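## Task

Inside the pantry cabinet sits a foam block. Put it on the second level counted from the bottom (the cabinet floor is level one, not the first shelf), then close the cabinet door. The block must rest there by itself when the scene ends, not held by the robot. The robot must not topple or be left leaning, or the attempt fails.

## Robot and tools

Robot: TidyBot++, one mobile base (0.54 m long, 0.50 m wide, 0.38 m tall, four powered casters) carrying a single seven-joint arm with a two-finger gripper. The shoulder sits 0.12 m ahead of the base centre at 0.68 m height. Cameras: base_camera (fixed on the base) and wrist_camera (on the hand, looking along it). Loose objects may occasionally get nudged by the scene.

Frames: the base frame has its origin on the floor below the base centre, x forward, y left, z up. hand_pose is reported in it, for the point between the finger pads; the hand's z axis runs out along the fingers and the fingers close along its y axis. Odometry is the base frame at scene start; heading is positive to the left, -3.142 to 3.142. base_tilt is in degrees, forward and right positive. Odometry counts wheel turns, so slipping looks like travel and drift builds up.

execute_actions: argument actions is a list with zero or one action. An action may hold base, joints or both, plus optional speeds. base holds exactly one relative command, an offset from where the base last reported itself: translate_m (metres, forward positive, -2 to 2), strafe_m (metres, left positive, -2 to 2) or rotate_rad (radians, counter-clockwise positive, -6.3 to 6.3). A base move that would need over 8.667 s is refused. joints is a single dictionary of absolute targets by name, in radians: joint_1_rad (any angle; whole arm about vertical, positive is clockwise from above, opposite to rotate_rad), joint_2_rad shoulder -2.249 to 2.249, joint_3_rad any angle (upper arm roll), joint_4_rad elbow -2.579 to 2.579, joint_5_rad any angle (forearm roll), joint_6_rad wrist -2.099 to 2.099, joint_7_rad any angle (hand roll; hand down, positive is counter-clockwise from above, 1.57 opens fingers to left/right), and gripper_pos from 0 (open) to 1 (closed), gap about 85*(1-gripper_pos) mm. Unbounded joints go the short way, so turn in steps below half a revolution. speeds caps top speed for this action only: translate_m and strafe_m 0.05 to 0.5 m/s, rotate_rad 0.1 to 1.57 rad/s (the maximum is default). cameras: list of base_camera, wrist_camera or all; omitted/null means all, [] means none. Unknown keys or out-of-range numbers cause refusal with no motion. An empty list just reports state and images. Each action lasts at most 15 s. Anything you omit may keep pushing toward its previous target.

wait: seconds from 0 to 10; nothing new is commanded. zoom_image: camera plus region [x0, y0, x1, y1] in pixels of that camera's latest full image, top-left origin, at most 504x504. finished_scene: scene number; ends that scene irreversibly once the last command has been held, and its result states success and gives the next task. Replying without any tool call ends everything. Once a result reports a stop, later movement calls in that same reply are skipped.

Arm geometry: upper arm 0.42 m, forearm 0.31 m, hand 0.31 m. With joint_1_rad 0, joint_3_rad 3.14, joint_5_rad 0 the arm moves in the base's x-z plane; angles from vertical (forward positive) are upper = joint_2_rad, forearm = joint_2_rad - joint_4_rad, hand = that minus joint_6_rad. Hand reach forward of the shoulder is the sum of length*sin(angle), height above it the sum of length*cos(angle). It starts folded, hand down, protruding up to 0.08 m ahead of the base with elbow up to 1.15 m high. A downward hand reaches at most about 0.94 m high, less when far out. Closed fingertips stick out about 20 mm beyond the hand point.

Result lines: base_status and joint_status per motion: done, off_target (resting off target, maybe still pushing), contact_stop / time_out (target dropped, holds position), not_followed or 'joint command not followed' with a cause (self-collision check withheld arm targets; they may be retried later). A blocked base may still say done after stopping short. For the gripper at 1, done means empty, off_target means something is held at the shown reading. on_its_own lists uncommanded motion. motor_effort is percent of maximum, peak in brackets, with fixed offsets and noise. 'ARM HIT' means a hard hit on the base or itself. MOTOR HOT appears from 60 °C; at 75 °C an OVER-TEMPERATURE FAULT lets the arm sag and keys show limit_stop_at_motor_heat, so resend them. A torque fault (joints 1-4 limit 104.5 N m, 5-7 51.3 N m) freezes the arm and gripper for 10 s.

Accuracy: friction and sensor offset leave the hand a centimetre or two off; correct by sending each joint its previous command plus (desired minus read). Held loads make the arm sag; never command a loaded joint to its read value. Trust camera images for the true hand position. Calibration for both cameras (K, distortion, T_world_to_cam in the base frame) is supplied and roughly correct.

Avoid: driving while the arm is caught on something high (around 0.8 m or above), which can tip the robot; sideways shoves on a raised hand; driving the arm into the cabinet; dropping, slamming or hard-pushing objects or the door. Back off or retract the arm to level a leaning robot. Release the item so it rests on its own before closing the door. Robot motion time matters, thinking time does not.

Each tool is called after "Call:" as name(argument=value, ...) on one line, values as JSON.

## Session

Call:
execute_actions(actions=[])

Scene clock: 0.00 s.
base_odometry: x=+0.000 y=+0.000 heading=+0.000 (m, m, rad; odometry frame)
base_tilt: forward=+0.7 right=+0.1 (deg)
base_status: not commanded
joint_positions: joint_1_rad=+0.051 joint_2_rad=-0.335 joint_3_rad=+3.125 joint_4_rad=-2.544 joint_5_rad=+0.019 joint_6_rad=-0.830 joint_7_rad=+1.604 gripper_pos=+0.000
joint_status: not commanded
motor_effort: joint_1_rad=-2 joint_2_rad=-2 joint_3_rad=+1 joint_4_rad=+14 joint_5_rad=+1 joint_6_rad=+2 joint_7_rad=+1 (%)
hand_pose: x=+0.2647 y=-0.0086 z=+0.5822 quat_wxyz=(+0.012, +0.999, +0.006, +0.051) (m; base frame)
pictures: base_camera, wrist_camera
Images, in order (width x height): base_camera 644x364, wrist_camera 644x476.

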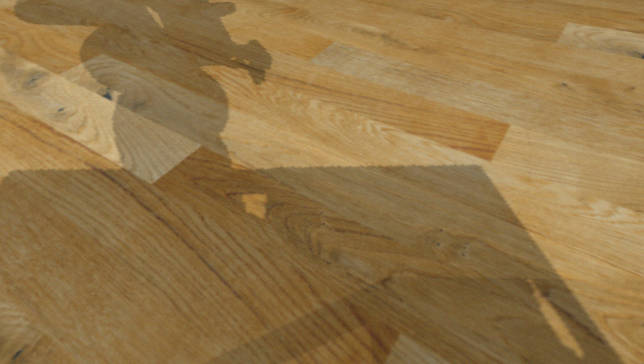

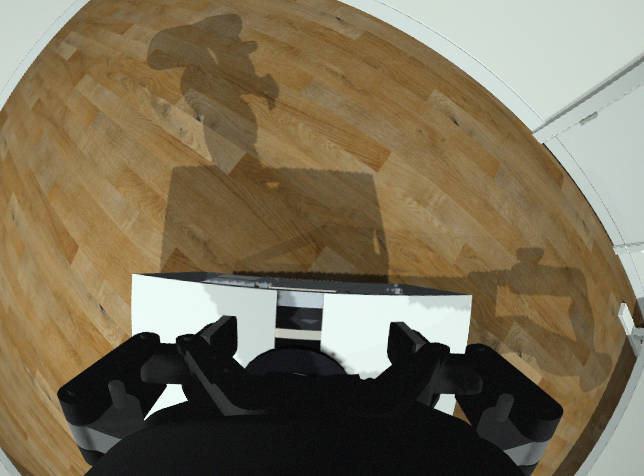

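Call:
execute_actions(actions=[{"base":{"rotate_rad":-1.0},"joints":{"joint_6_rad":0.45,"joint_7_rad":1.57}}])

Scene clock: 3.83 s.
base_odometry: x=+0.000 y=+0.000 heading=-0.999 (m, m, rad; odometry frame)
base_tilt: forward=+0.7 right=+0.1 (deg)
base_status: done
joint_positions: joint_1_rad=+0.051 joint_2_rad=-0.335 joint_3_rad=+3.125 joint_4_rad=-2.544 joint_5_rad=+0.019 joint_6_rad=+0.431 joint_7_rad=+1.600 gripper_pos=+0.000
joint_status: all done
motor_effort: joint_1_rad=-1(0) joint_2_rad=-7(7) joint_3_rad=+1(2) joint_4_rad=+20(20) joint_5_rad=+1(1) joint_6_rad=+9(9) joint_7_rad=+1(1) (%)
hand_pose: x=+0.5376 y=-0.0097 z=+0.8278 quat_wxyz=(+0.024, +0.776, +0.009, +0.630) (m; base frame)
pictures: base_camera, wrist_camera
camera_calibration (this result's frames):
wrist_camera: T_world_to_cam=[[0.0173461, -0.997831, 0.0634979, -0.0634566], [-0.194524, -0.0656619, -0.978698, 0.970952], [0.980744, 0.00462471, -0.195241, -0.229328], [0, 0, 0, 1]] pos_world=[0.414886, 0.00149614, 0.909523]
Images, in order (width x height): base_camera 644x364, wrist_camera 644x476.

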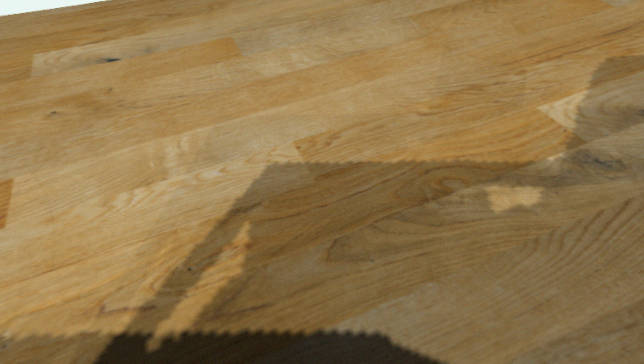

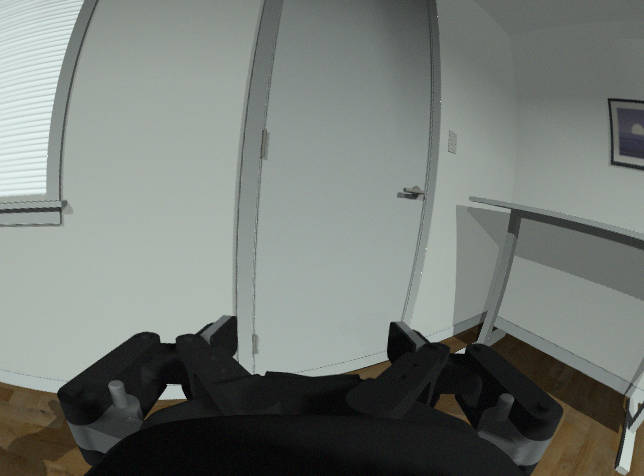

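That is a room door. Keep looking.

Call:
execute_actions(actions=[{"base":{"rotate_rad":-2.2}}], cameras=["wrist_camera"])

Call:
execute_actions(actions=[{"base":{"rotate_rad":-1.9}}], cameras=["wrist_camera"])

Scene clock: 10.10 s.
base_odometry: x=+0.000 y=+0.000 heading=+3.084 (m, m, rad; odometry frame)
base_tilt: forward=+0.7 right=+0.1 (deg)
base_status: done
joint_positions: joint_1_rad=+0.051 joint_2_rad=-0.335 joint_3_rad=+3.125 joint_4_rad=-2.544 joint_5_rad=+0.019 joint_6_rad=+0.431 joint_7_rad=+1.600 gripper_pos=+0.000
joint_status: not commanded
motor_effort: joint_1_rad=-1(0) joint_2_rad=-6(8) joint_3_rad=+1(2) joint_4_rad=+20(20) joint_5_rad=+0(0) joint_6_rad=+9(9) joint_7_rad=+1(1) (%)
hand_pose: x=+0.5376 y=-0.0097 z=+0.8278 quat_wxyz=(+0.024, +0.776, +0.009, +0.630) (m; base frame)
pictures: wrist_camera
camera_calibration (this result's frames):
wrist_camera: T_world_to_cam=[[0.0173464, -0.997831, 0.063498, -0.0634567], [-0.194524, -0.065662, -0.978698, 0.970952], [0.980744, 0.004625, -0.195241, -0.229328], [0, 0, 0, 1]] pos_world=[0.414886, 0.00149625, 0.909523]
Images, in order (width x height): wrist_camera 644x476.

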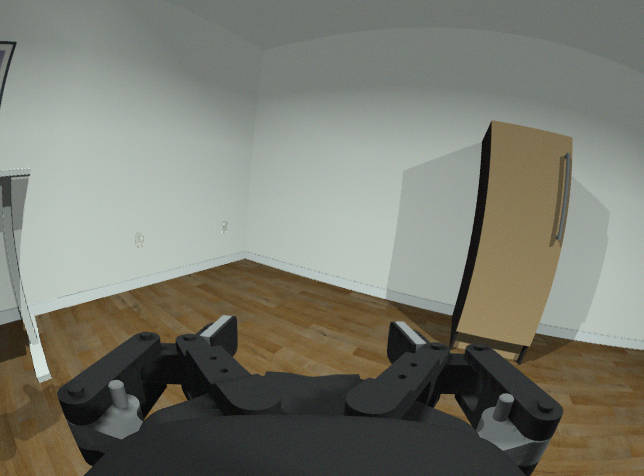

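Scene clock: 12.60 s.
base_odometry: x=+0.000 y=+0.000 heading=+1.185 (m, m, rad; odometry frame)
base_tilt: forward=+0.7 right=+0.1 (deg)
base_status: done
joint_positions: joint_1_rad=+0.051 joint_2_rad=-0.335 joint_3_rad=+3.125 joint_4_rad=-2.544 joint_5_rad=+0.019 joint_6_rad=+0.431 joint_7_rad=+1.600 gripper_pos=+0.000
joint_status: not commanded
motor_effort: joint_1_rad=-1(0) joint_2_rad=-6(7) joint_3_rad=+1(2) joint_4_rad=+20(20) joint_5_rad=+0(1) joint_6_rad=+9(9) joint_7_rad=+1(1) (%)
hand_pose: x=+0.5376 y=-0.0097 z=+0.8278 quat_wxyz=(+0.024, +0.776, +0.009, +0.630) (m; base frame)
pictures: wrist_camera
camera_calibration (this result's frames):
wrist_camera: T_world_to_cam=[[0.0173459, -0.997831, 0.063498, -0.0634567], [-0.194524, -0.0656619, -0.978698, 0.970952], [0.980744, 0.00462452, -0.195241, -0.229328], [0, 0, 0, 1]] pos_world=[0.414886, 0.00149608, 0.909523]
Images, in order (width x height): wrist_camera 644x476.

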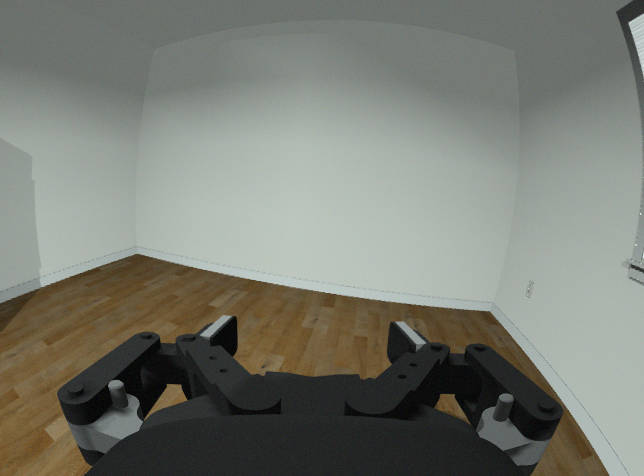

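Call:
execute_actions(actions=[{"base":{"rotate_rad":1.27}}])

Scene clock: 16.70 s.
base_odometry: x=+0.000 y=+0.000 heading=+2.454 (m, m, rad; odometry frame)
base_tilt: forward=+0.7 right=+0.1 (deg)
base_status: done
joint_positions: joint_1_rad=+0.051 joint_2_rad=-0.335 joint_3_rad=+3.125 joint_4_rad=-2.544 joint_5_rad=+0.019 joint_6_rad=+0.431 joint_7_rad=+1.600 gripper_pos=+0.000
joint_status: not commanded
motor_effort: joint_1_rad=+0(0) joint_2_rad=-6(7) joint_3_rad=+1(2) joint_4_rad=+20(20) joint_5_rad=+0(0) joint_6_rad=+9(9) joint_7_rad=+1(1) (%)
hand_pose: x=+0.5376 y=-0.0099 z=+0.8278 quat_wxyz=(+0.025, +0.776, +0.009, +0.630) (m; base frame)
pictures: base_camera, wrist_camera
camera_calibration (this result's frames):
wrist_camera: T_world_to_cam=[[0.0170697, -0.997842, 0.0634022, -0.0633588], [-0.194537, -0.0655141, -0.978705, 0.97096], [0.980747, 0.00437211, -0.195236, -0.229335], [0, 0, 0, 1]] pos_world=[0.414889, 0.00139223, 0.909526]
Images, in order (width x height): base_camera 644x364, wrist_camera 644x476.

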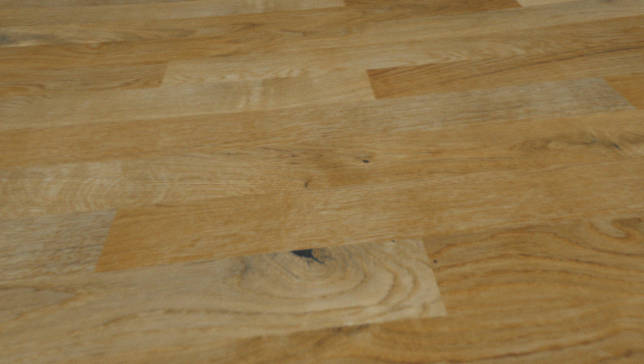

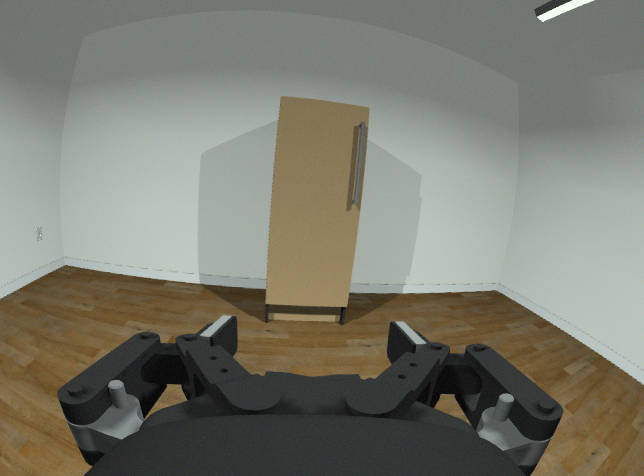

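Call:
execute_actions(actions=[{"base":{"translate_m":0.95},"joints":{"joint_6_rad":0.64,"joint_1_rad":0}}], cameras=[])

Call:
execute_actions(actions=[{"base":{"strafe_m":-0.27}}])

Scene clock: 23.60 s.
base_odometry: x=-0.735 y=+0.602 heading=+2.455 (m, m, rad; odometry frame)
base_tilt: forward=+0.7 right=+0.1 (deg)
base_status: done
joint_positions: joint_1_rad=+0.014 joint_2_rad=-0.335 joint_3_rad=+3.125 joint_4_rad=-2.544 joint_5_rad=+0.019 joint_6_rad=+0.612 joint_7_rad=+1.600 gripper_pos=+0.000
joint_status: all done
motor_effort: joint_1_rad=-2(2) joint_2_rad=-7(9) joint_3_rad=+1(2) joint_4_rad=+20(22) joint_5_rad=+0(0) joint_6_rad=+9(11) joint_7_rad=+1(1) (%)
hand_pose: x=+0.5442 y=+0.0065 z=+0.8835 quat_wxyz=(+0.013, +0.716, +0.022, +0.698) (m; base frame)
pictures: none
No camera images: the call's "cameras" was empty. Leave "cameras" out to get every camera's image.

Scene clock: 25.43 s.
base_odometry: x=-0.564 y=+0.811 heading=+2.456 (m, m, rad; odometry frame)
base_tilt: forward=+0.7 right=+0.1 (deg)
base_status: done
joint_positions: joint_1_rad=+0.014 joint_2_rad=-0.335 joint_3_rad=+3.125 joint_4_rad=-2.544 joint_5_rad=+0.019 joint_6_rad=+0.612 joint_7_rad=+1.600 gripper_pos=+0.000
joint_status: not commanded
motor_effort: joint_1_rad=-1(1) joint_2_rad=-6(7) joint_3_rad=+1(3) joint_4_rad=+20(20) joint_5_rad=+0(0) joint_6_rad=+9(9) joint_7_rad=+1(1) (%)
hand_pose: x=+0.5442 y=+0.0066 z=+0.8835 quat_wxyz=(+0.013, +0.716, +0.022, +0.698) (m; base frame)
pictures: base_camera, wrist_camera
camera_calibration (this result's frames):
wrist_camera: T_world_to_cam=[[0.0449155, -0.996541, 0.0699229, -0.0715435], [-0.0128254, -0.070563, -0.997425, 0.945565], [0.998908, 0.0439031, -0.0159504, -0.393542], [0, 0, 0, 1]] pos_world=[0.408453, 0.0127036, 0.941855]
Images, in order (width x height): base_camera 644x364, wrist_camera 644x476.

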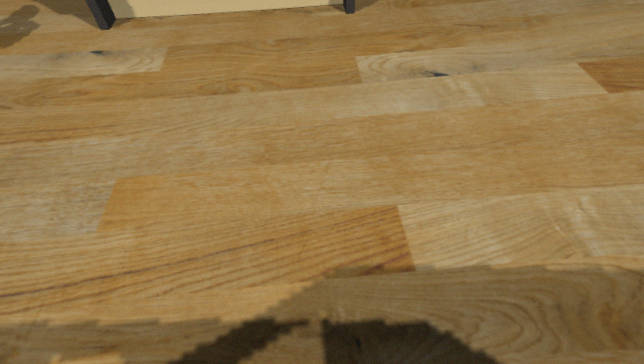

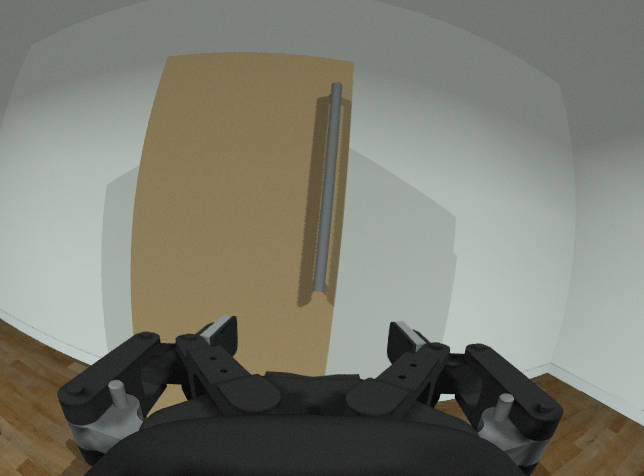

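Call:
execute_actions(actions=[{"base":{"translate_m":0.36}}])

Scene clock: 31.40 s.
base_odometry: x=-0.843 y=+1.039 heading=+2.455 (m, m, rad; odometry frame)
base_tilt: forward=+0.7 right=+0.1 (deg)
base_status: done
joint_positions: joint_1_rad=+0.014 joint_2_rad=-0.335 joint_3_rad=+3.125 joint_4_rad=-2.544 joint_5_rad=+0.019 joint_6_rad=+0.612 joint_7_rad=+1.600 gripper_pos=+0.000
joint_status: not commanded
motor_effort: joint_1_rad=-1(1) joint_2_rad=-7(9) joint_3_rad=+1(1) joint_4_rad=+20(21) joint_5_rad=+0(0) joint_6_rad=+9(10) joint_7_rad=+1(1) (%)
hand_pose: x=+0.5442 y=+0.0066 z=+0.8834 quat_wxyz=(+0.013, +0.716, +0.022, +0.697) (m; base frame)
pictures: base_camera, wrist_camera
camera_calibration (this result's frames):
wrist_camera: T_world_to_cam=[[0.0449286, -0.996541, 0.069912, -0.0715376], [-0.0130063, -0.0705602, -0.997423, 0.945584], [0.998906, 0.0439035, -0.0161315, -0.393421], [0, 0, 0, 1]] pos_world=[0.408503, 0.012703, 0.941802]
Images, in order (width x height): base_camera 644x364, wrist_camera 644x476.

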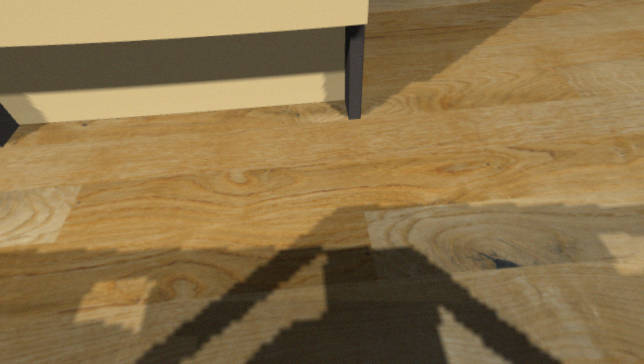

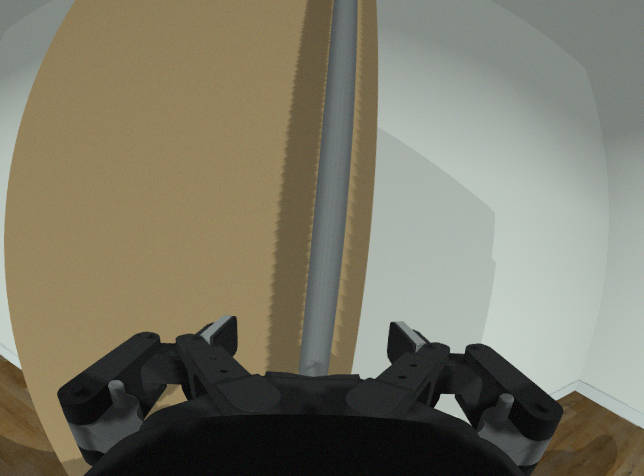

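Call:
execute_actions(actions=[{"base":{"translate_m":0.04},"speeds":{"translate_m":0.05}}], cameras=["wrist_camera"])

Call:
execute_actions(actions=[{"joints":{"gripper_pos":1}}], cameras=["wrist_camera"])

Call:
execute_actions(actions=[{"base":{"translate_m":-0.15},"speeds":{"translate_m":0.08}}])

Scene clock: 34.37 s.
base_odometry: x=-0.874 y=+1.065 heading=+2.455 (m, m, rad; odometry frame)
base_tilt: forward=+0.7 right=+0.1 (deg)
base_status: done
joint_positions: joint_1_rad=+0.014 joint_2_rad=-0.335 joint_3_rad=+3.125 joint_4_rad=-2.544 joint_5_rad=+0.019 joint_6_rad=+0.612 joint_7_rad=+1.600 gripper_pos=+0.000
joint_status: not commanded
motor_effort: joint_1_rad=-1(1) joint_2_rad=-7(9) joint_3_rad=+1(1) joint_4_rad=+20(21) joint_5_rad=+0(0) joint_6_rad=+9(10) joint_7_rad=+1(1) (%)
hand_pose: x=+0.5442 y=+0.0066 z=+0.8834 quat_wxyz=(+0.013, +0.716, +0.022, +0.697) (m; base frame)
pictures: wrist_camera
camera_calibration (this result's frames):
wrist_camera: T_world_to_cam=[[0.0449284, -0.996541, 0.0699119, -0.0715375], [-0.0130064, -0.0705602, -0.997423, 0.945584], [0.998906, 0.0439033, -0.0161315, -0.393421], [0, 0, 0, 1]] pos_world=[0.408503, 0.012703, 0.941802]
Images, in order (width x height): wrist_camera 644x476.

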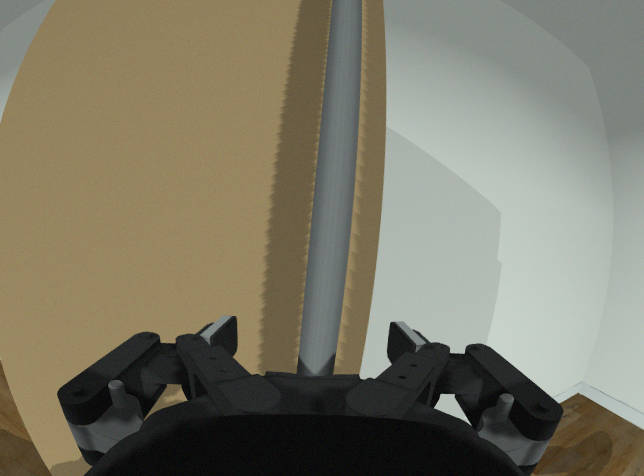

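Scene clock: 35.47 s.
base_odometry: x=-0.874 y=+1.065 heading=+2.455 (m, m, rad; odometry frame)
base_tilt: forward=+0.7 right=+0.1 (deg)
base_status: not commanded
joint_positions: joint_1_rad=+0.014 joint_2_rad=-0.335 joint_3_rad=+3.125 joint_4_rad=-2.544 joint_5_rad=+0.019 joint_6_rad=+0.612 joint_7_rad=+1.600 gripper_pos=+0.999
joint_status: all done
motor_effort: joint_1_rad=-2(1) joint_2_rad=-7(7) joint_3_rad=+1(1) joint_4_rad=+20(20) joint_5_rad=+0(0) joint_6_rad=+9(9) joint_7_rad=+1(1) (%)
hand_pose: x=+0.5442 y=+0.0066 z=+0.8834 quat_wxyz=(+0.013, +0.716, +0.022, +0.697) (m; base frame)
pictures: wrist_camera
camera_calibration (this result's frames):
wrist_camera: T_world_to_cam=[[0.0449284, -0.996541, 0.069912, -0.0715376], [-0.0130061, -0.0705602, -0.997423, 0.945584], [0.998906, 0.0439033, -0.0161313, -0.393421], [0, 0, 0, 1]] pos_world=[0.408503, 0.0127029, 0.941802]
Images, in order (width x height): wrist_camera 644x476.

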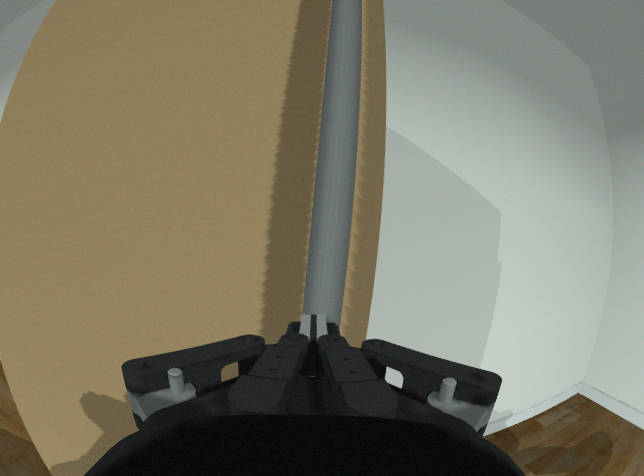

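Scene clock: 37.87 s.
base_odometry: x=-0.757 y=+0.970 heading=+2.455 (m, m, rad; odometry frame)
base_tilt: forward=+0.7 right=+0.1 (deg)
base_status: done
joint_positions: joint_1_rad=+0.014 joint_2_rad=-0.335 joint_3_rad=+3.125 joint_4_rad=-2.544 joint_5_rad=+0.019 joint_6_rad=+0.612 joint_7_rad=+1.600 gripper_pos=+0.999
joint_status: not commanded
motor_effort: joint_1_rad=-2(1) joint_2_rad=-6(9) joint_3_rad=+1(1) joint_4_rad=+20(21) joint_5_rad=+0(0) joint_6_rad=+9(9) joint_7_rad=+1(1) (%)
hand_pose: x=+0.5442 y=+0.0066 z=+0.8834 quat_wxyz=(+0.013, +0.716, +0.022, +0.697) (m; base frame)
pictures: base_camera, wrist_camera
camera_calibration (this result's frames):
wrist_camera: T_world_to_cam=[[0.0449285, -0.996541, 0.0699119, -0.0715376], [-0.0130064, -0.0705602, -0.997423, 0.945584], [0.998906, 0.0439034, -0.0161315, -0.393421], [0, 0, 0, 1]] pos_world=[0.408503, 0.012703, 0.941802]
Images, in order (width x height): base_camera 644x364, wrist_camera 644x476.

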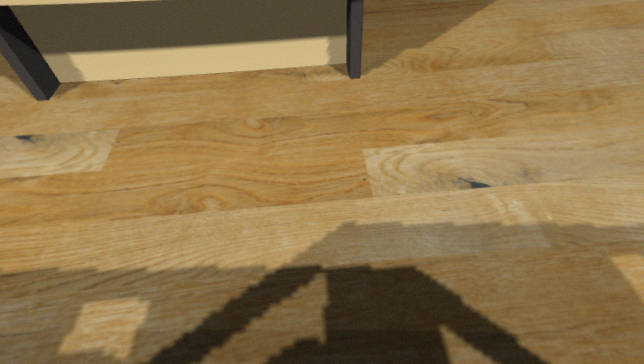

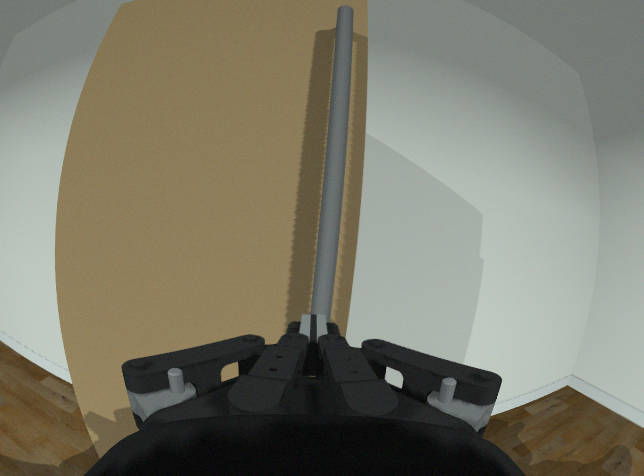

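Call:
execute_actions(actions=[{"base":{"translate_m":0.185},"joints":{"gripper_pos":0,"joint_6_rad":0.72},"speeds":{"translate_m":0.1}}])

Call:
execute_actions(actions=[{"joints":{"gripper_pos":1}}], cameras=["wrist_camera"])

Scene clock: 42.53 s.
base_odometry: x=-0.901 y=+1.087 heading=+2.455 (m, m, rad; odometry frame)
base_tilt: forward=+0.8 right=+0.1 (deg)
base_status: done
joint_positions: joint_1_rad=+0.014 joint_2_rad=-0.335 joint_3_rad=+3.125 joint_4_rad=-2.544 joint_5_rad=+0.019 joint_6_rad=+0.688 joint_7_rad=+1.600 gripper_pos=+0.000
joint_status: all done
motor_effort: joint_1_rad=-1(1) joint_2_rad=-7(9) joint_3_rad=+1(2) joint_4_rad=+20(22) joint_5_rad=+0(0) joint_6_rad=+9(11) joint_7_rad=+1(1) (%)
hand_pose: x=+0.5440 y=+0.0070 z=+0.9071 quat_wxyz=(+0.013, +0.689, +0.022, +0.724) (m; base frame)
pictures: base_camera, wrist_camera
camera_calibration (this result's frames):
wrist_camera: T_world_to_cam=[[0.0411015, -0.996543, 0.0722022, -0.0726869], [0.0630469, -0.0695325, -0.995585, 0.926205], [0.997164, 0.0454722, 0.059971, -0.460878], [0, 0, 0, 1]] pos_world=[0.404164, 0.0129229, 0.955004]
Images, in order (width x height): base_camera 644x364, wrist_camera 644x476.

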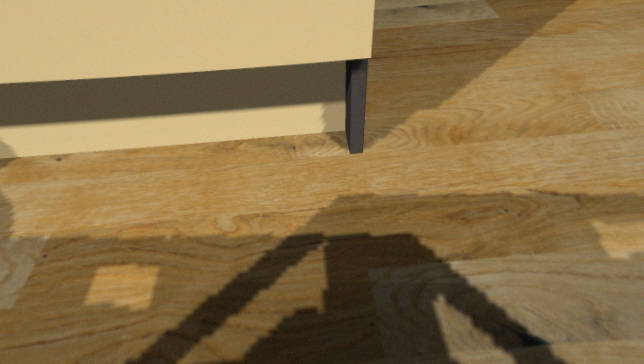

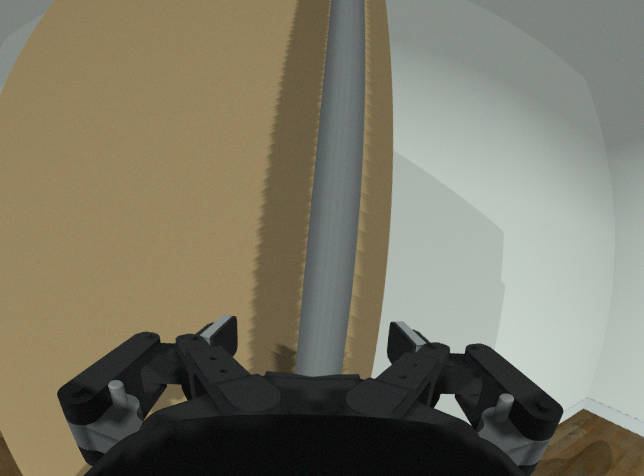

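Scene clock: 57.53 s.
base_odometry: x=-0.900 y=+1.087 heading=+2.455 (m, m, rad; odometry frame)
base_tilt: forward=+0.7 right=+0.1 (deg)
base_status: not commanded
joint_positions: joint_1_rad=+0.011 joint_2_rad=-0.336 joint_3_rad=+3.137 joint_4_rad=-2.545 joint_5_rad=+0.017 joint_6_rad=+0.688 joint_7_rad=+1.587 gripper_pos=+0.753
joint_status: gripper_pos off_target (ended at +0.753, target +1.000)
motor_effort: joint_1_rad=+1(10) joint_2_rad=-6(8) joint_3_rad=+3(7) joint_4_rad=+22(26) joint_5_rad=-1(7) joint_6_rad=+9(10) joint_7_rad=+2(4) (%)
hand_pose: x=+0.5435 y=+0.0021 z=+0.9074 quat_wxyz=(+0.010, +0.689, +0.012, +0.725) (m; base frame)
pictures: wrist_camera
camera_calibration (this result's frames):
wrist_camera: T_world_to_cam=[[0.0317948, -0.998061, 0.0535072, -0.0556233], [0.0632337, -0.0514184, -0.996673, 0.926955], [0.997492, 0.0350725, 0.0614762, -0.461739], [0, 0, 0, 1]] pos_world=[0.403735, 0.00834148, 0.955234]
Images, in order (width x height): wrist_camera 644x476.

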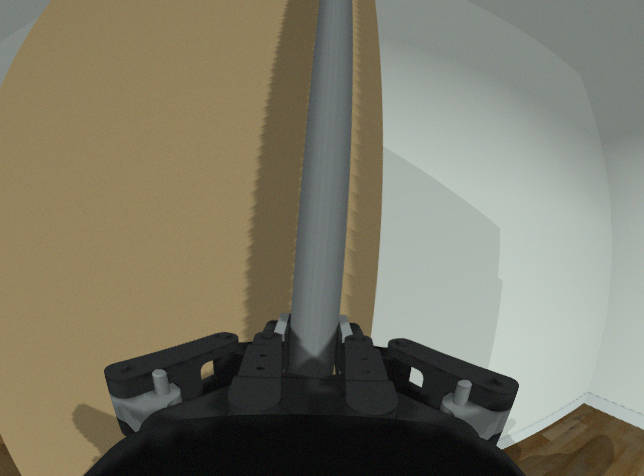

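Call:
execute_actions(actions=[{"base":{"translate_m":-0.2},"speeds":{"translate_m":0.1}}])

Scene clock: 60.93 s.
base_odometry: x=-0.746 y=+0.960 heading=+2.456 (m, m, rad; odometry frame)
base_tilt: forward=+0.7 right=+0.1 (deg)
base_status: done
joint_positions: joint_1_rad=-0.025 joint_2_rad=-0.325 joint_3_rad=+3.096 joint_4_rad=-2.536 joint_5_rad=+0.017 joint_6_rad=+0.689 joint_7_rad=+1.576 gripper_pos=+0.759
joint_status: not commanded
motor_effort: joint_1_rad=+5(8) joint_2_rad=-11(13) joint_3_rad=+6(9) joint_4_rad=+15(21) joint_5_rad=-1(7) joint_6_rad=+9(10) joint_7_rad=+4(4) (%)
hand_pose: x=+0.5456 y=+0.0370 z=+0.9075 quat_wxyz=(-0.017, +0.689, +0.039, +0.724) (m; base frame)
pictures: base_camera, wrist_camera
camera_calibration (this result's frames):
wrist_camera: T_world_to_cam=[[0.106909, -0.992687, 0.056061, -0.064324], [0.0651058, -0.0492737, -0.996661, 0.927622], [0.992135, 0.110201, 0.0593619, -0.463035], [0, 0, 0, 1]] pos_world=[0.405876, 0.0328809, 0.955617]
Images, in order (width x height): base_camera 644x364, wrist_camera 644x476.

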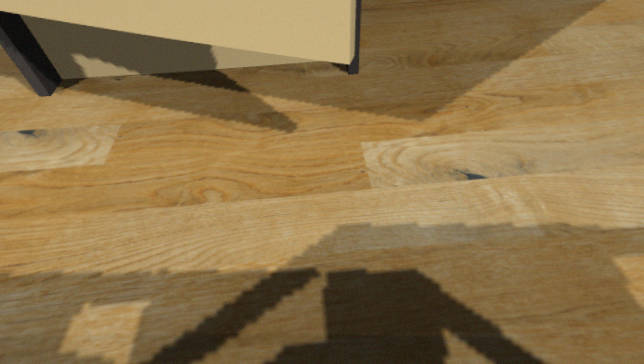

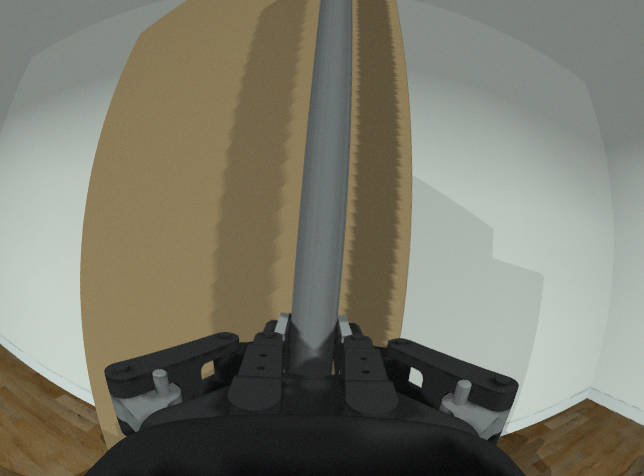

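Call:
execute_actions(actions=[{"base":{"strafe_m":0.1},"speeds":{"strafe_m":0.08}}], cameras=[])

Call:
execute_actions(actions=[{"base":{"translate_m":-0.17},"speeds":{"translate_m":0.1}}])

Scene clock: 64.40 s.
base_odometry: x=-0.809 y=+0.883 heading=+2.456 (m, m, rad; odometry frame)
base_tilt: forward=+0.7 right=+0.1 (deg)
base_status: done
joint_positions: joint_1_rad=+0.071 joint_2_rad=-0.328 joint_3_rad=+3.200 joint_4_rad=-2.538 joint_5_rad=-0.009 joint_6_rad=+0.689 joint_7_rad=+1.576 gripper_pos=+0.759
joint_status: not commanded
motor_effort: joint_1_rad=-15(17) joint_2_rad=-4(10) joint_3_rad=-13(15) joint_4_rad=+22(23) joint_5_rad=+9(10) joint_6_rad=+9(11) joint_7_rad=-1(5) (%)
hand_pose: x=+0.5435 y=-0.0588 z=+0.9079 quat_wxyz=(+0.041, +0.688, -0.053, +0.723) (m; base frame)
pictures: none
No camera images: the call's "cameras" was empty. Leave "cameras" out to get every camera's image.

Scene clock: 66.80 s.
base_odometry: x=-0.678 y=+0.776 heading=+2.456 (m, m, rad; odometry frame)
base_tilt: forward=+0.7 right=+0.0 (deg)
base_status: done
joint_positions: joint_1_rad=-0.042 joint_2_rad=-0.310 joint_3_rad=+3.082 joint_4_rad=-2.524 joint_5_rad=+0.012 joint_6_rad=+0.689 joint_7_rad=+1.575 gripper_pos=+0.765
joint_status: not commanded
motor_effort: joint_1_rad=+6(15) joint_2_rad=-14(17) joint_3_rad=+8(13) joint_4_rad=+12(23) joint_5_rad=-3(9) joint_6_rad=+9(11) joint_7_rad=+5(5) (%)
hand_pose: x=+0.5496 y=+0.0506 z=+0.9076 quat_wxyz=(-0.027, +0.689, +0.048, +0.722) (m; base frame)
pictures: base_camera, wrist_camera
camera_calibration (this result's frames):
wrist_camera: T_world_to_cam=[[0.134862, -0.989403, 0.053788, -0.0647413], [0.0633246, -0.0455668, -0.996952, 0.929262], [0.988839, 0.137857, 0.0565083, -0.465432], [0, 0, 0, 1]] pos_world=[0.410123, 0.0424512, 0.956213]
Images, in order (width x height): base_camera 644x364, wrist_camera 644x476.

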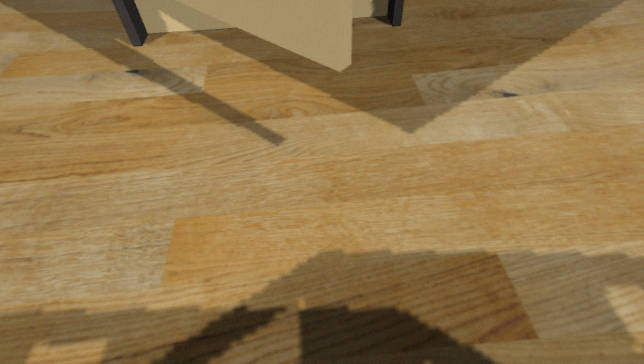

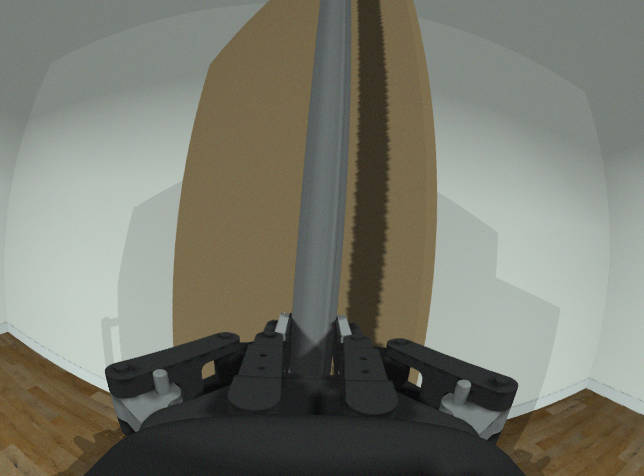

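Call:
execute_actions(actions=[{"base":{"strafe_m":0.16},"speeds":{"strafe_m":0.08}}], cameras=[])

Call:
execute_actions(actions=[{"base":{"translate_m":-0.09},"speeds":{"translate_m":0.1}}], cameras=[])

Call:
execute_actions(actions=[{"base":{"strafe_m":0.17},"speeds":{"strafe_m":0.08}}])

Scene clock: 70.60 s.
base_odometry: x=-0.779 y=+0.652 heading=+2.455 (m, m, rad; odometry frame)
base_tilt: forward=+0.7 right=+0.1 (deg)
base_status: done
joint_positions: joint_1_rad=+0.093 joint_2_rad=-0.373 joint_3_rad=+3.216 joint_4_rad=-2.572 joint_5_rad=-0.022 joint_6_rad=+0.690 joint_7_rad=+1.575 gripper_pos=+0.765
joint_status: not commanded
motor_effort: joint_1_rad=-18(22) joint_2_rad=+5(15) joint_3_rad=-16(19) joint_4_rad=+28(31) joint_5_rad=+10(12) joint_6_rad=+8(11) joint_7_rad=-3(3) (%)
hand_pose: x=+0.5249 y=-0.0756 z=+0.9078 quat_wxyz=(+0.050, +0.681, -0.075, +0.726) (m; base frame)
pictures: none
No camera images: the call's "cameras" was empty. Leave "cameras" out to get every camera's image.

Scene clock: 72.20 s.
base_odometry: x=-0.709 y=+0.595 heading=+2.455 (m, m, rad; odometry frame)
base_tilt: forward=+0.8 right=+0.1 (deg)
base_status: done
joint_positions: joint_1_rad=-0.008 joint_2_rad=-0.312 joint_3_rad=+3.115 joint_4_rad=-2.527 joint_5_rad=-0.010 joint_6_rad=+0.691 joint_7_rad=+1.575 gripper_pos=+0.769
joint_status: not commanded
motor_effort: joint_1_rad=-1(18) joint_2_rad=-13(17) joint_3_rad=+2(16) joint_4_rad=+14(27) joint_5_rad=+2(10) joint_6_rad=+9(11) joint_7_rad=+3(3) (%)
hand_pose: x=+0.5514 y=+0.0157 z=+0.9079 quat_wxyz=(-0.008, +0.690, +0.011, +0.723) (m; base frame)
pictures: none
No camera images: the call's "cameras" was empty. Leave "cameras" out to get every camera's image.

Scene clock: 74.87 s.
base_odometry: x=-0.817 y=+0.464 heading=+2.455 (m, m, rad; odometry frame)
base_tilt: forward=+0.7 right=+0.1 (deg)
base_status: done
joint_positions: joint_1_rad=+0.099 joint_2_rad=-0.373 joint_3_rad=+3.216 joint_4_rad=-2.572 joint_5_rad=-0.025 joint_6_rad=+0.690 joint_7_rad=+1.577 gripper_pos=+0.769
joint_status: not commanded
motor_effort: joint_1_rad=-20(23) joint_2_rad=+5(13) joint_3_rad=-17(19) joint_4_rad=+28(30) joint_5_rad=+11(12) joint_6_rad=+17(20) joint_7_rad=-4(5) (%)
hand_pose: x=+0.5243 y=-0.0789 z=+0.9077 quat_wxyz=(+0.053, +0.681, -0.078, +0.726) (m; base frame)
pictures: base_camera, wrist_camera
camera_calibration (this result's frames):
wrist_camera: T_world_to_cam=[[-0.153844, -0.987928, -0.0181662, 0.0273479], [0.075482, 0.00658095, -0.997125, 0.92296], [0.985208, -0.154773, 0.0735584, -0.459219], [0, 0, 0, 1]] pos_world=[0.386966, -0.0501309, 0.954583]
Images, in order (width x height): base_camera 644x364, wrist_camera 644x476.

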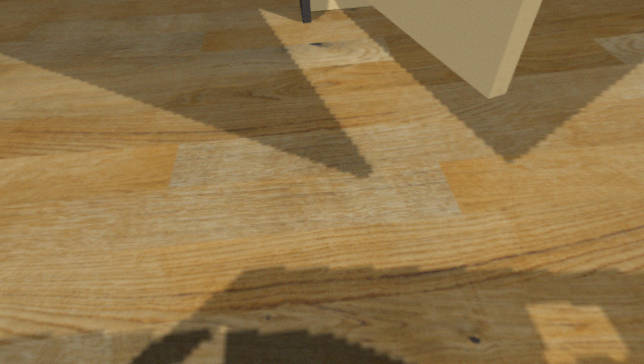

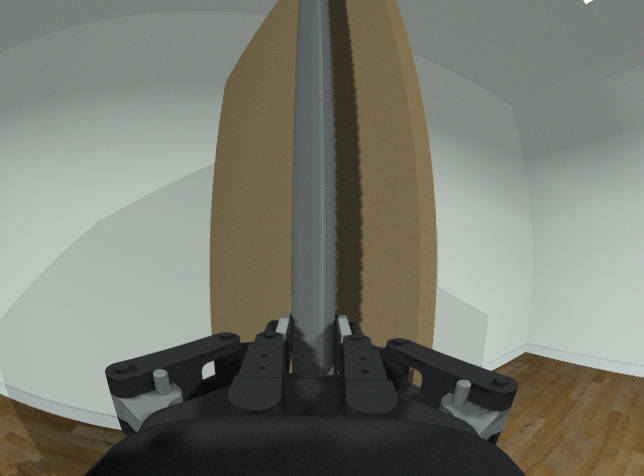

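Call:
execute_actions(actions=[{"joints":{"gripper_pos":0,"joint_1_rad":0.06}}], cameras=[])

Call:
execute_actions(actions=[{"base":{"translate_m":-0.12}}], cameras=[])

Call:
execute_actions(actions=[{"base":{"strafe_m":-0.3},"joints":{"gripper_pos":1,"joint_1_rad":0}}], cameras=[])

Call:
execute_actions(actions=[{"base":{"translate_m":0.25}}])

Scene clock: 79.27 s.
base_odometry: x=-0.817 y=+0.463 heading=+2.455 (m, m, rad; odometry frame)
base_tilt: forward=+0.7 right=+0.0 (deg)
base_status: not commanded
joint_positions: joint_1_rad=+0.056 joint_2_rad=-0.345 joint_3_rad=+3.119 joint_4_rad=-2.555 joint_5_rad=-0.009 joint_6_rad=+0.691 joint_7_rad=+1.577 gripper_pos=+0.000
joint_status: all done
motor_effort: joint_1_rad=-1(19) joint_2_rad=-6(8) joint_3_rad=+1(17) joint_4_rad=+20(28) joint_5_rad=+0(11) joint_6_rad=+9(18) joint_7_rad=+1(5) (%)
hand_pose: x=+0.5395 y=-0.0132 z=+0.9062 quat_wxyz=(+0.017, +0.689, -0.011, +0.725) (m; base frame)
pictures: none
No camera images: the call's "cameras" was empty. Leave "cameras" out to get every camera's image.

Scene clock: 80.60 s.
base_odometry: x=-0.724 y=+0.387 heading=+2.455 (m, m, rad; odometry frame)
base_tilt: forward=+0.7 right=+0.1 (deg)
base_status: done
joint_positions: joint_1_rad=+0.056 joint_2_rad=-0.344 joint_3_rad=+3.119 joint_4_rad=-2.555 joint_5_rad=-0.009 joint_6_rad=+0.691 joint_7_rad=+1.577 gripper_pos=+0.000
joint_status: not commanded
motor_effort: joint_1_rad=-1(1) joint_2_rad=-6(10) joint_3_rad=+1(1) joint_4_rad=+20(21) joint_5_rad=+1(0) joint_6_rad=+9(10) joint_7_rad=+1(1) (%)
hand_pose: x=+0.5397 y=-0.0132 z=+0.9060 quat_wxyz=(+0.017, +0.689, -0.011, +0.725) (m; base frame)
pictures: none
No camera images: the call's "cameras" was empty. Leave "cameras" out to get every camera's image.

Scene clock: 82.50 s.
base_odometry: x=-0.534 y=+0.619 heading=+2.455 (m, m, rad; odometry frame)
base_tilt: forward=+0.7 right=+0.1 (deg)
base_status: done
joint_positions: joint_1_rad=+0.012 joint_2_rad=-0.344 joint_3_rad=+3.120 joint_4_rad=-2.555 joint_5_rad=-0.009 joint_6_rad=+0.691 joint_7_rad=+1.577 gripper_pos=+0.999
joint_status: all done
motor_effort: joint_1_rad=+0(1) joint_2_rad=-6(7) joint_3_rad=+1(2) joint_4_rad=+20(20) joint_5_rad=+0(0) joint_6_rad=+9(9) joint_7_rad=+1(1) (%)
hand_pose: x=+0.5399 y=+0.0045 z=+0.9060 quat_wxyz=(+0.001, +0.689, +0.003, +0.725) (m; base frame)
pictures: none
No camera images: the call's "cameras" was empty. Leave "cameras" out to get every camera's image.

Scene clock: 84.27 s.
base_odometry: x=-0.727 y=+0.778 heading=+2.454 (m, m, rad; odometry frame)
base_tilt: forward=+0.8 right=+0.1 (deg)
base_status: done
joint_positions: joint_1_rad=+0.012 joint_2_rad=-0.341 joint_3_rad=+3.120 joint_4_rad=-2.555 joint_5_rad=-0.009 joint_6_rad=+0.691 joint_7_rad=+1.577 gripper_pos=+0.999
joint_status: not commanded
motor_effort: joint_1_rad=-1(1) joint_2_rad=-7(9) joint_3_rad=+1(1) joint_4_rad=+20(21) joint_5_rad=+0(0) joint_6_rad=+10(10) joint_7_rad=+1(1) (%)
hand_pose: x=+0.5406 y=+0.0045 z=+0.9048 quat_wxyz=(+0.001, +0.690, +0.003, +0.724) (m; base frame)
pictures: base_camera, wrist_camera
camera_calibration (this result's frames):
wrist_camera: T_world_to_cam=[[0.0317645, -0.99908, 0.028807, -0.0306139], [0.0609024, -0.0268333, -0.997783, 0.926837], [0.997638, 0.0334485, 0.059994, -0.457476], [0, 0, 0, 1]] pos_world=[0.400922, 0.0095863, 0.95311]
Images, in order (width x height): base_camera 644x364, wrist_camera 644x476.

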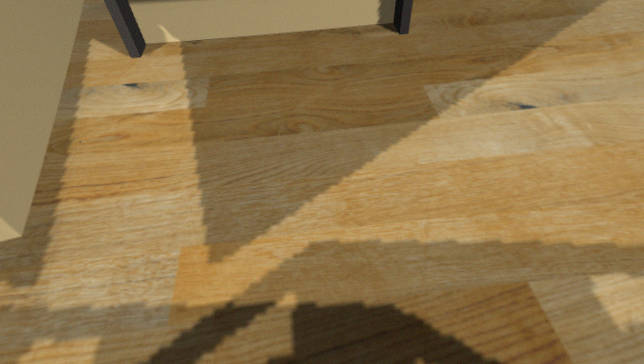

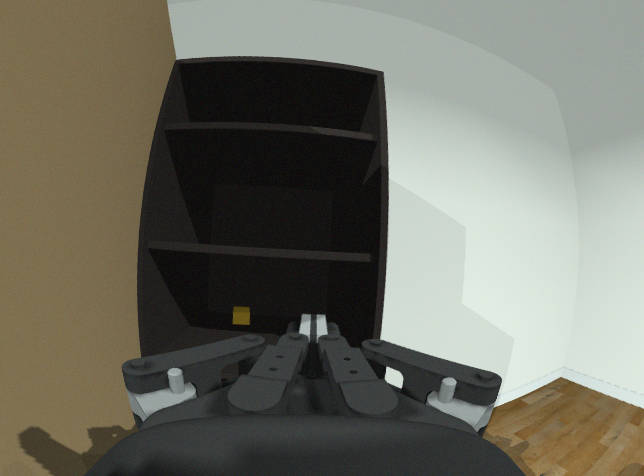

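Call:
execute_actions(actions=[{"joints":{"joint_6_rad":0.1,"gripper_pos":0}}])

Scene clock: 88.13 s.
base_odometry: x=-0.727 y=+0.778 heading=+2.454 (m, m, rad; odometry frame)
base_tilt: forward=+0.8 right=+0.1 (deg)
base_status: not commanded
joint_positions: joint_1_rad=+0.012 joint_2_rad=-0.341 joint_3_rad=+3.120 joint_4_rad=-2.552 joint_5_rad=-0.009 joint_6_rad=+0.119 joint_7_rad=+1.577 gripper_pos=+0.000
joint_status: all done
motor_effort: joint_1_rad=-1(1) joint_2_rad=-6(7) joint_3_rad=+1(1) joint_4_rad=+19(22) joint_5_rad=+1(1) joint_6_rad=+8(10) joint_7_rad=+1(1) (%)
hand_pose: x=+0.5002 y=+0.0044 z=+0.7356 quat_wxyz=(+0.001, +0.865, +0.004, +0.501) (m; base frame)
pictures: base_camera, wrist_camera
camera_calibration (this result's frames):
wrist_camera: T_world_to_cam=[[0.0426364, -0.999055, 0.0084717, -0.0150356], [-0.486478, -0.0281661, -0.873238, 0.942626], [0.872652, 0.0331104, -0.487219, 0.058035], [0, 0, 0, 1]] pos_world=[0.408564, 0.00960714, 0.851541]
Images, in order (width x height): base_camera 644x364, wrist_camera 644x476.

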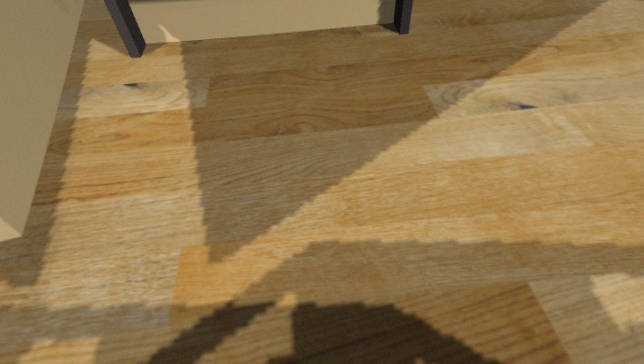

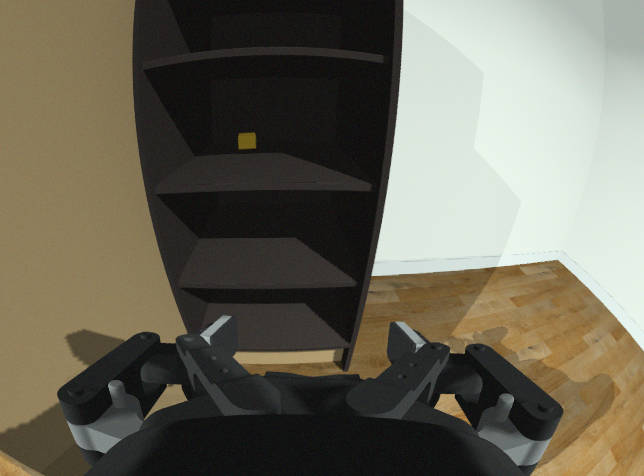

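Call:
execute_actions(actions=[{"base":{"translate_m":-0.3}}], cameras=[])

Call:
execute_actions(actions=[{"base":{"rotate_rad":0.16},"joints":{"joint_2_rad":1.0,"joint_4_rad":-1.22,"joint_6_rad":0.68,"joint_1_rad":0,"joint_3_rad":3.14,"joint_5_rad":0}}])

Scene clock: 96.83 s.
base_odometry: x=-0.495 y=+0.588 heading=+2.455 (m, m, rad; odometry frame)
base_tilt: forward=+0.7 right=+0.1 (deg)
base_status: done
joint_positions: joint_1_rad=+0.012 joint_2_rad=-0.340 joint_3_rad=+3.120 joint_4_rad=-2.552 joint_5_rad=-0.009 joint_6_rad=+0.119 joint_7_rad=+1.577 gripper_pos=+0.000
joint_status: not commanded
motor_effort: joint_1_rad=-1(1) joint_2_rad=-6(8) joint_3_rad=+1(1) joint_4_rad=+19(20) joint_5_rad=+1(0) joint_6_rad=+8(8) joint_7_rad=+1(1) (%)
hand_pose: x=+0.5003 y=+0.0044 z=+0.7351 quat_wxyz=(+0.001, +0.866, +0.004, +0.501) (m; base frame)
pictures: none
No camera images: the call's "cameras" was empty. Leave "cameras" out to get every camera's image.

Scene clock: 99.43 s.
base_odometry: x=-0.495 y=+0.588 heading=+2.615 (m, m, rad; odometry frame)
base_tilt: forward=+0.8 right=+0.1 (deg)
base_status: done
joint_positions: joint_1_rad=+0.012 joint_2_rad=+0.985 joint_3_rad=+3.122 joint_4_rad=-1.244 joint_5_rad=-0.009 joint_6_rad=+0.639 joint_7_rad=+1.577 gripper_pos=+0.000
joint_status: all done
motor_effort: joint_1_rad=+0(3) joint_2_rad=-51(53) joint_3_rad=+0(1) joint_4_rad=+20(20) joint_5_rad=-1(1) joint_6_rad=+9(10) joint_7_rad=+1(1) (%)
hand_pose: x=+1.0294 y=-0.0021 z=+0.7167 quat_wxyz=(-0.004, +0.714, -0.008, +0.700) (m; base frame)
pictures: base_camera, wrist_camera
camera_calibration (this result's frames):
wrist_camera: T_world_to_cam=[[0.0244038, -0.999695, 0.00374632, -0.0217278], [-0.00612918, -0.00389699, -0.999974, 0.779854], [0.999683, 0.0243802, -0.00622242, -0.88834], [0, 0, 0, 1]] pos_world=[0.893368, 0.00297582, 0.774387]
Images, in order (width x height): base_camera 644x364, wrist_camera 644x476.

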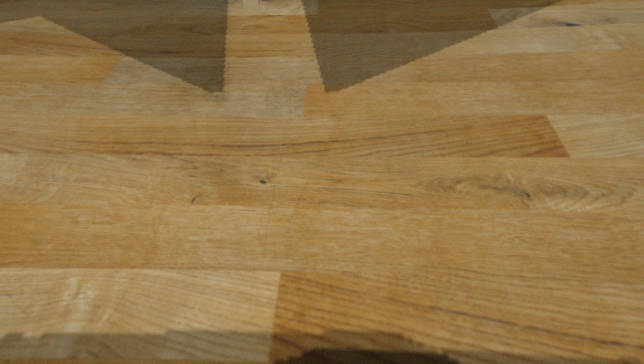

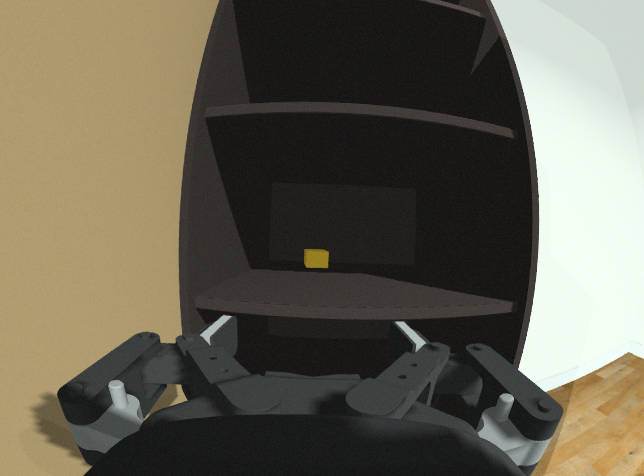

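Call:
execute_actions(actions=[{"base":{"translate_m":0.35},"speeds":{"translate_m":0.2}}])

Scene clock: 104.40 s.
base_odometry: x=-0.798 y=+0.763 heading=+2.616 (m, m, rad; odometry frame)
base_tilt: forward=+0.8 right=+0.1 (deg)
base_status: done
joint_positions: joint_1_rad=+0.011 joint_2_rad=+0.985 joint_3_rad=+3.124 joint_4_rad=-1.240 joint_5_rad=-0.009 joint_6_rad=+0.640 joint_7_rad=+1.577 gripper_pos=+0.000
joint_status: not commanded
motor_effort: joint_1_rad=-1(2) joint_2_rad=-51(53) joint_3_rad=+0(1) joint_4_rad=+20(21) joint_5_rad=+1(0) joint_6_rad=+9(10) joint_7_rad=+1(1) (%)
hand_pose: x=+1.0302 y=-0.0025 z=+0.7193 quat_wxyz=(-0.003, +0.712, -0.008, +0.702) (m; base frame)
pictures: base_camera, wrist_camera
camera_calibration (this result's frames):
wrist_camera: T_world_to_cam=[[0.0238524, -0.9997, 0.00553392, -0.022855], [-0.000782775, -0.00555417, -0.999984, 0.776915], [0.999715, 0.0238476, -0.000915021, -0.89296], [0, 0, 0, 1]] pos_world=[0.893859, 0.00276193, 0.776212]
Images, in order (width x height): base_camera 644x364, wrist_camera 644x476.

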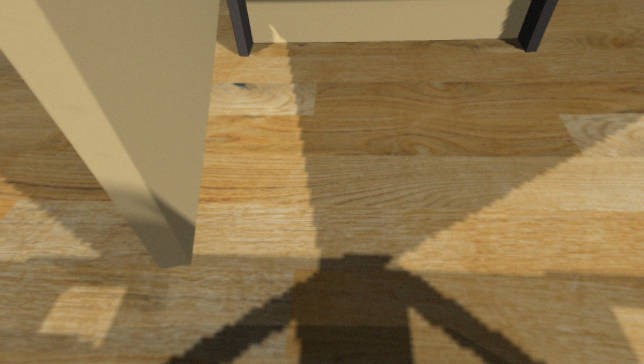

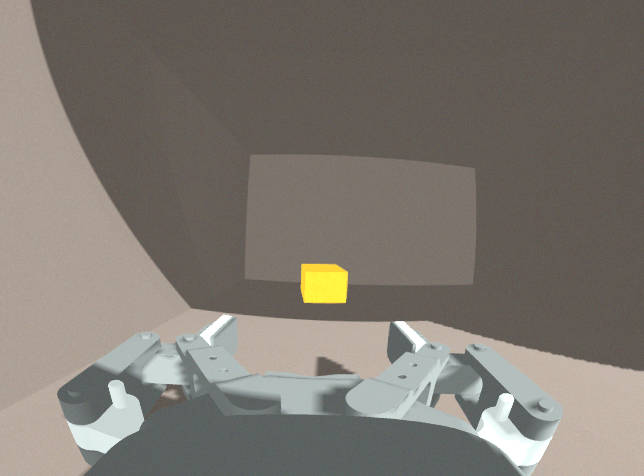

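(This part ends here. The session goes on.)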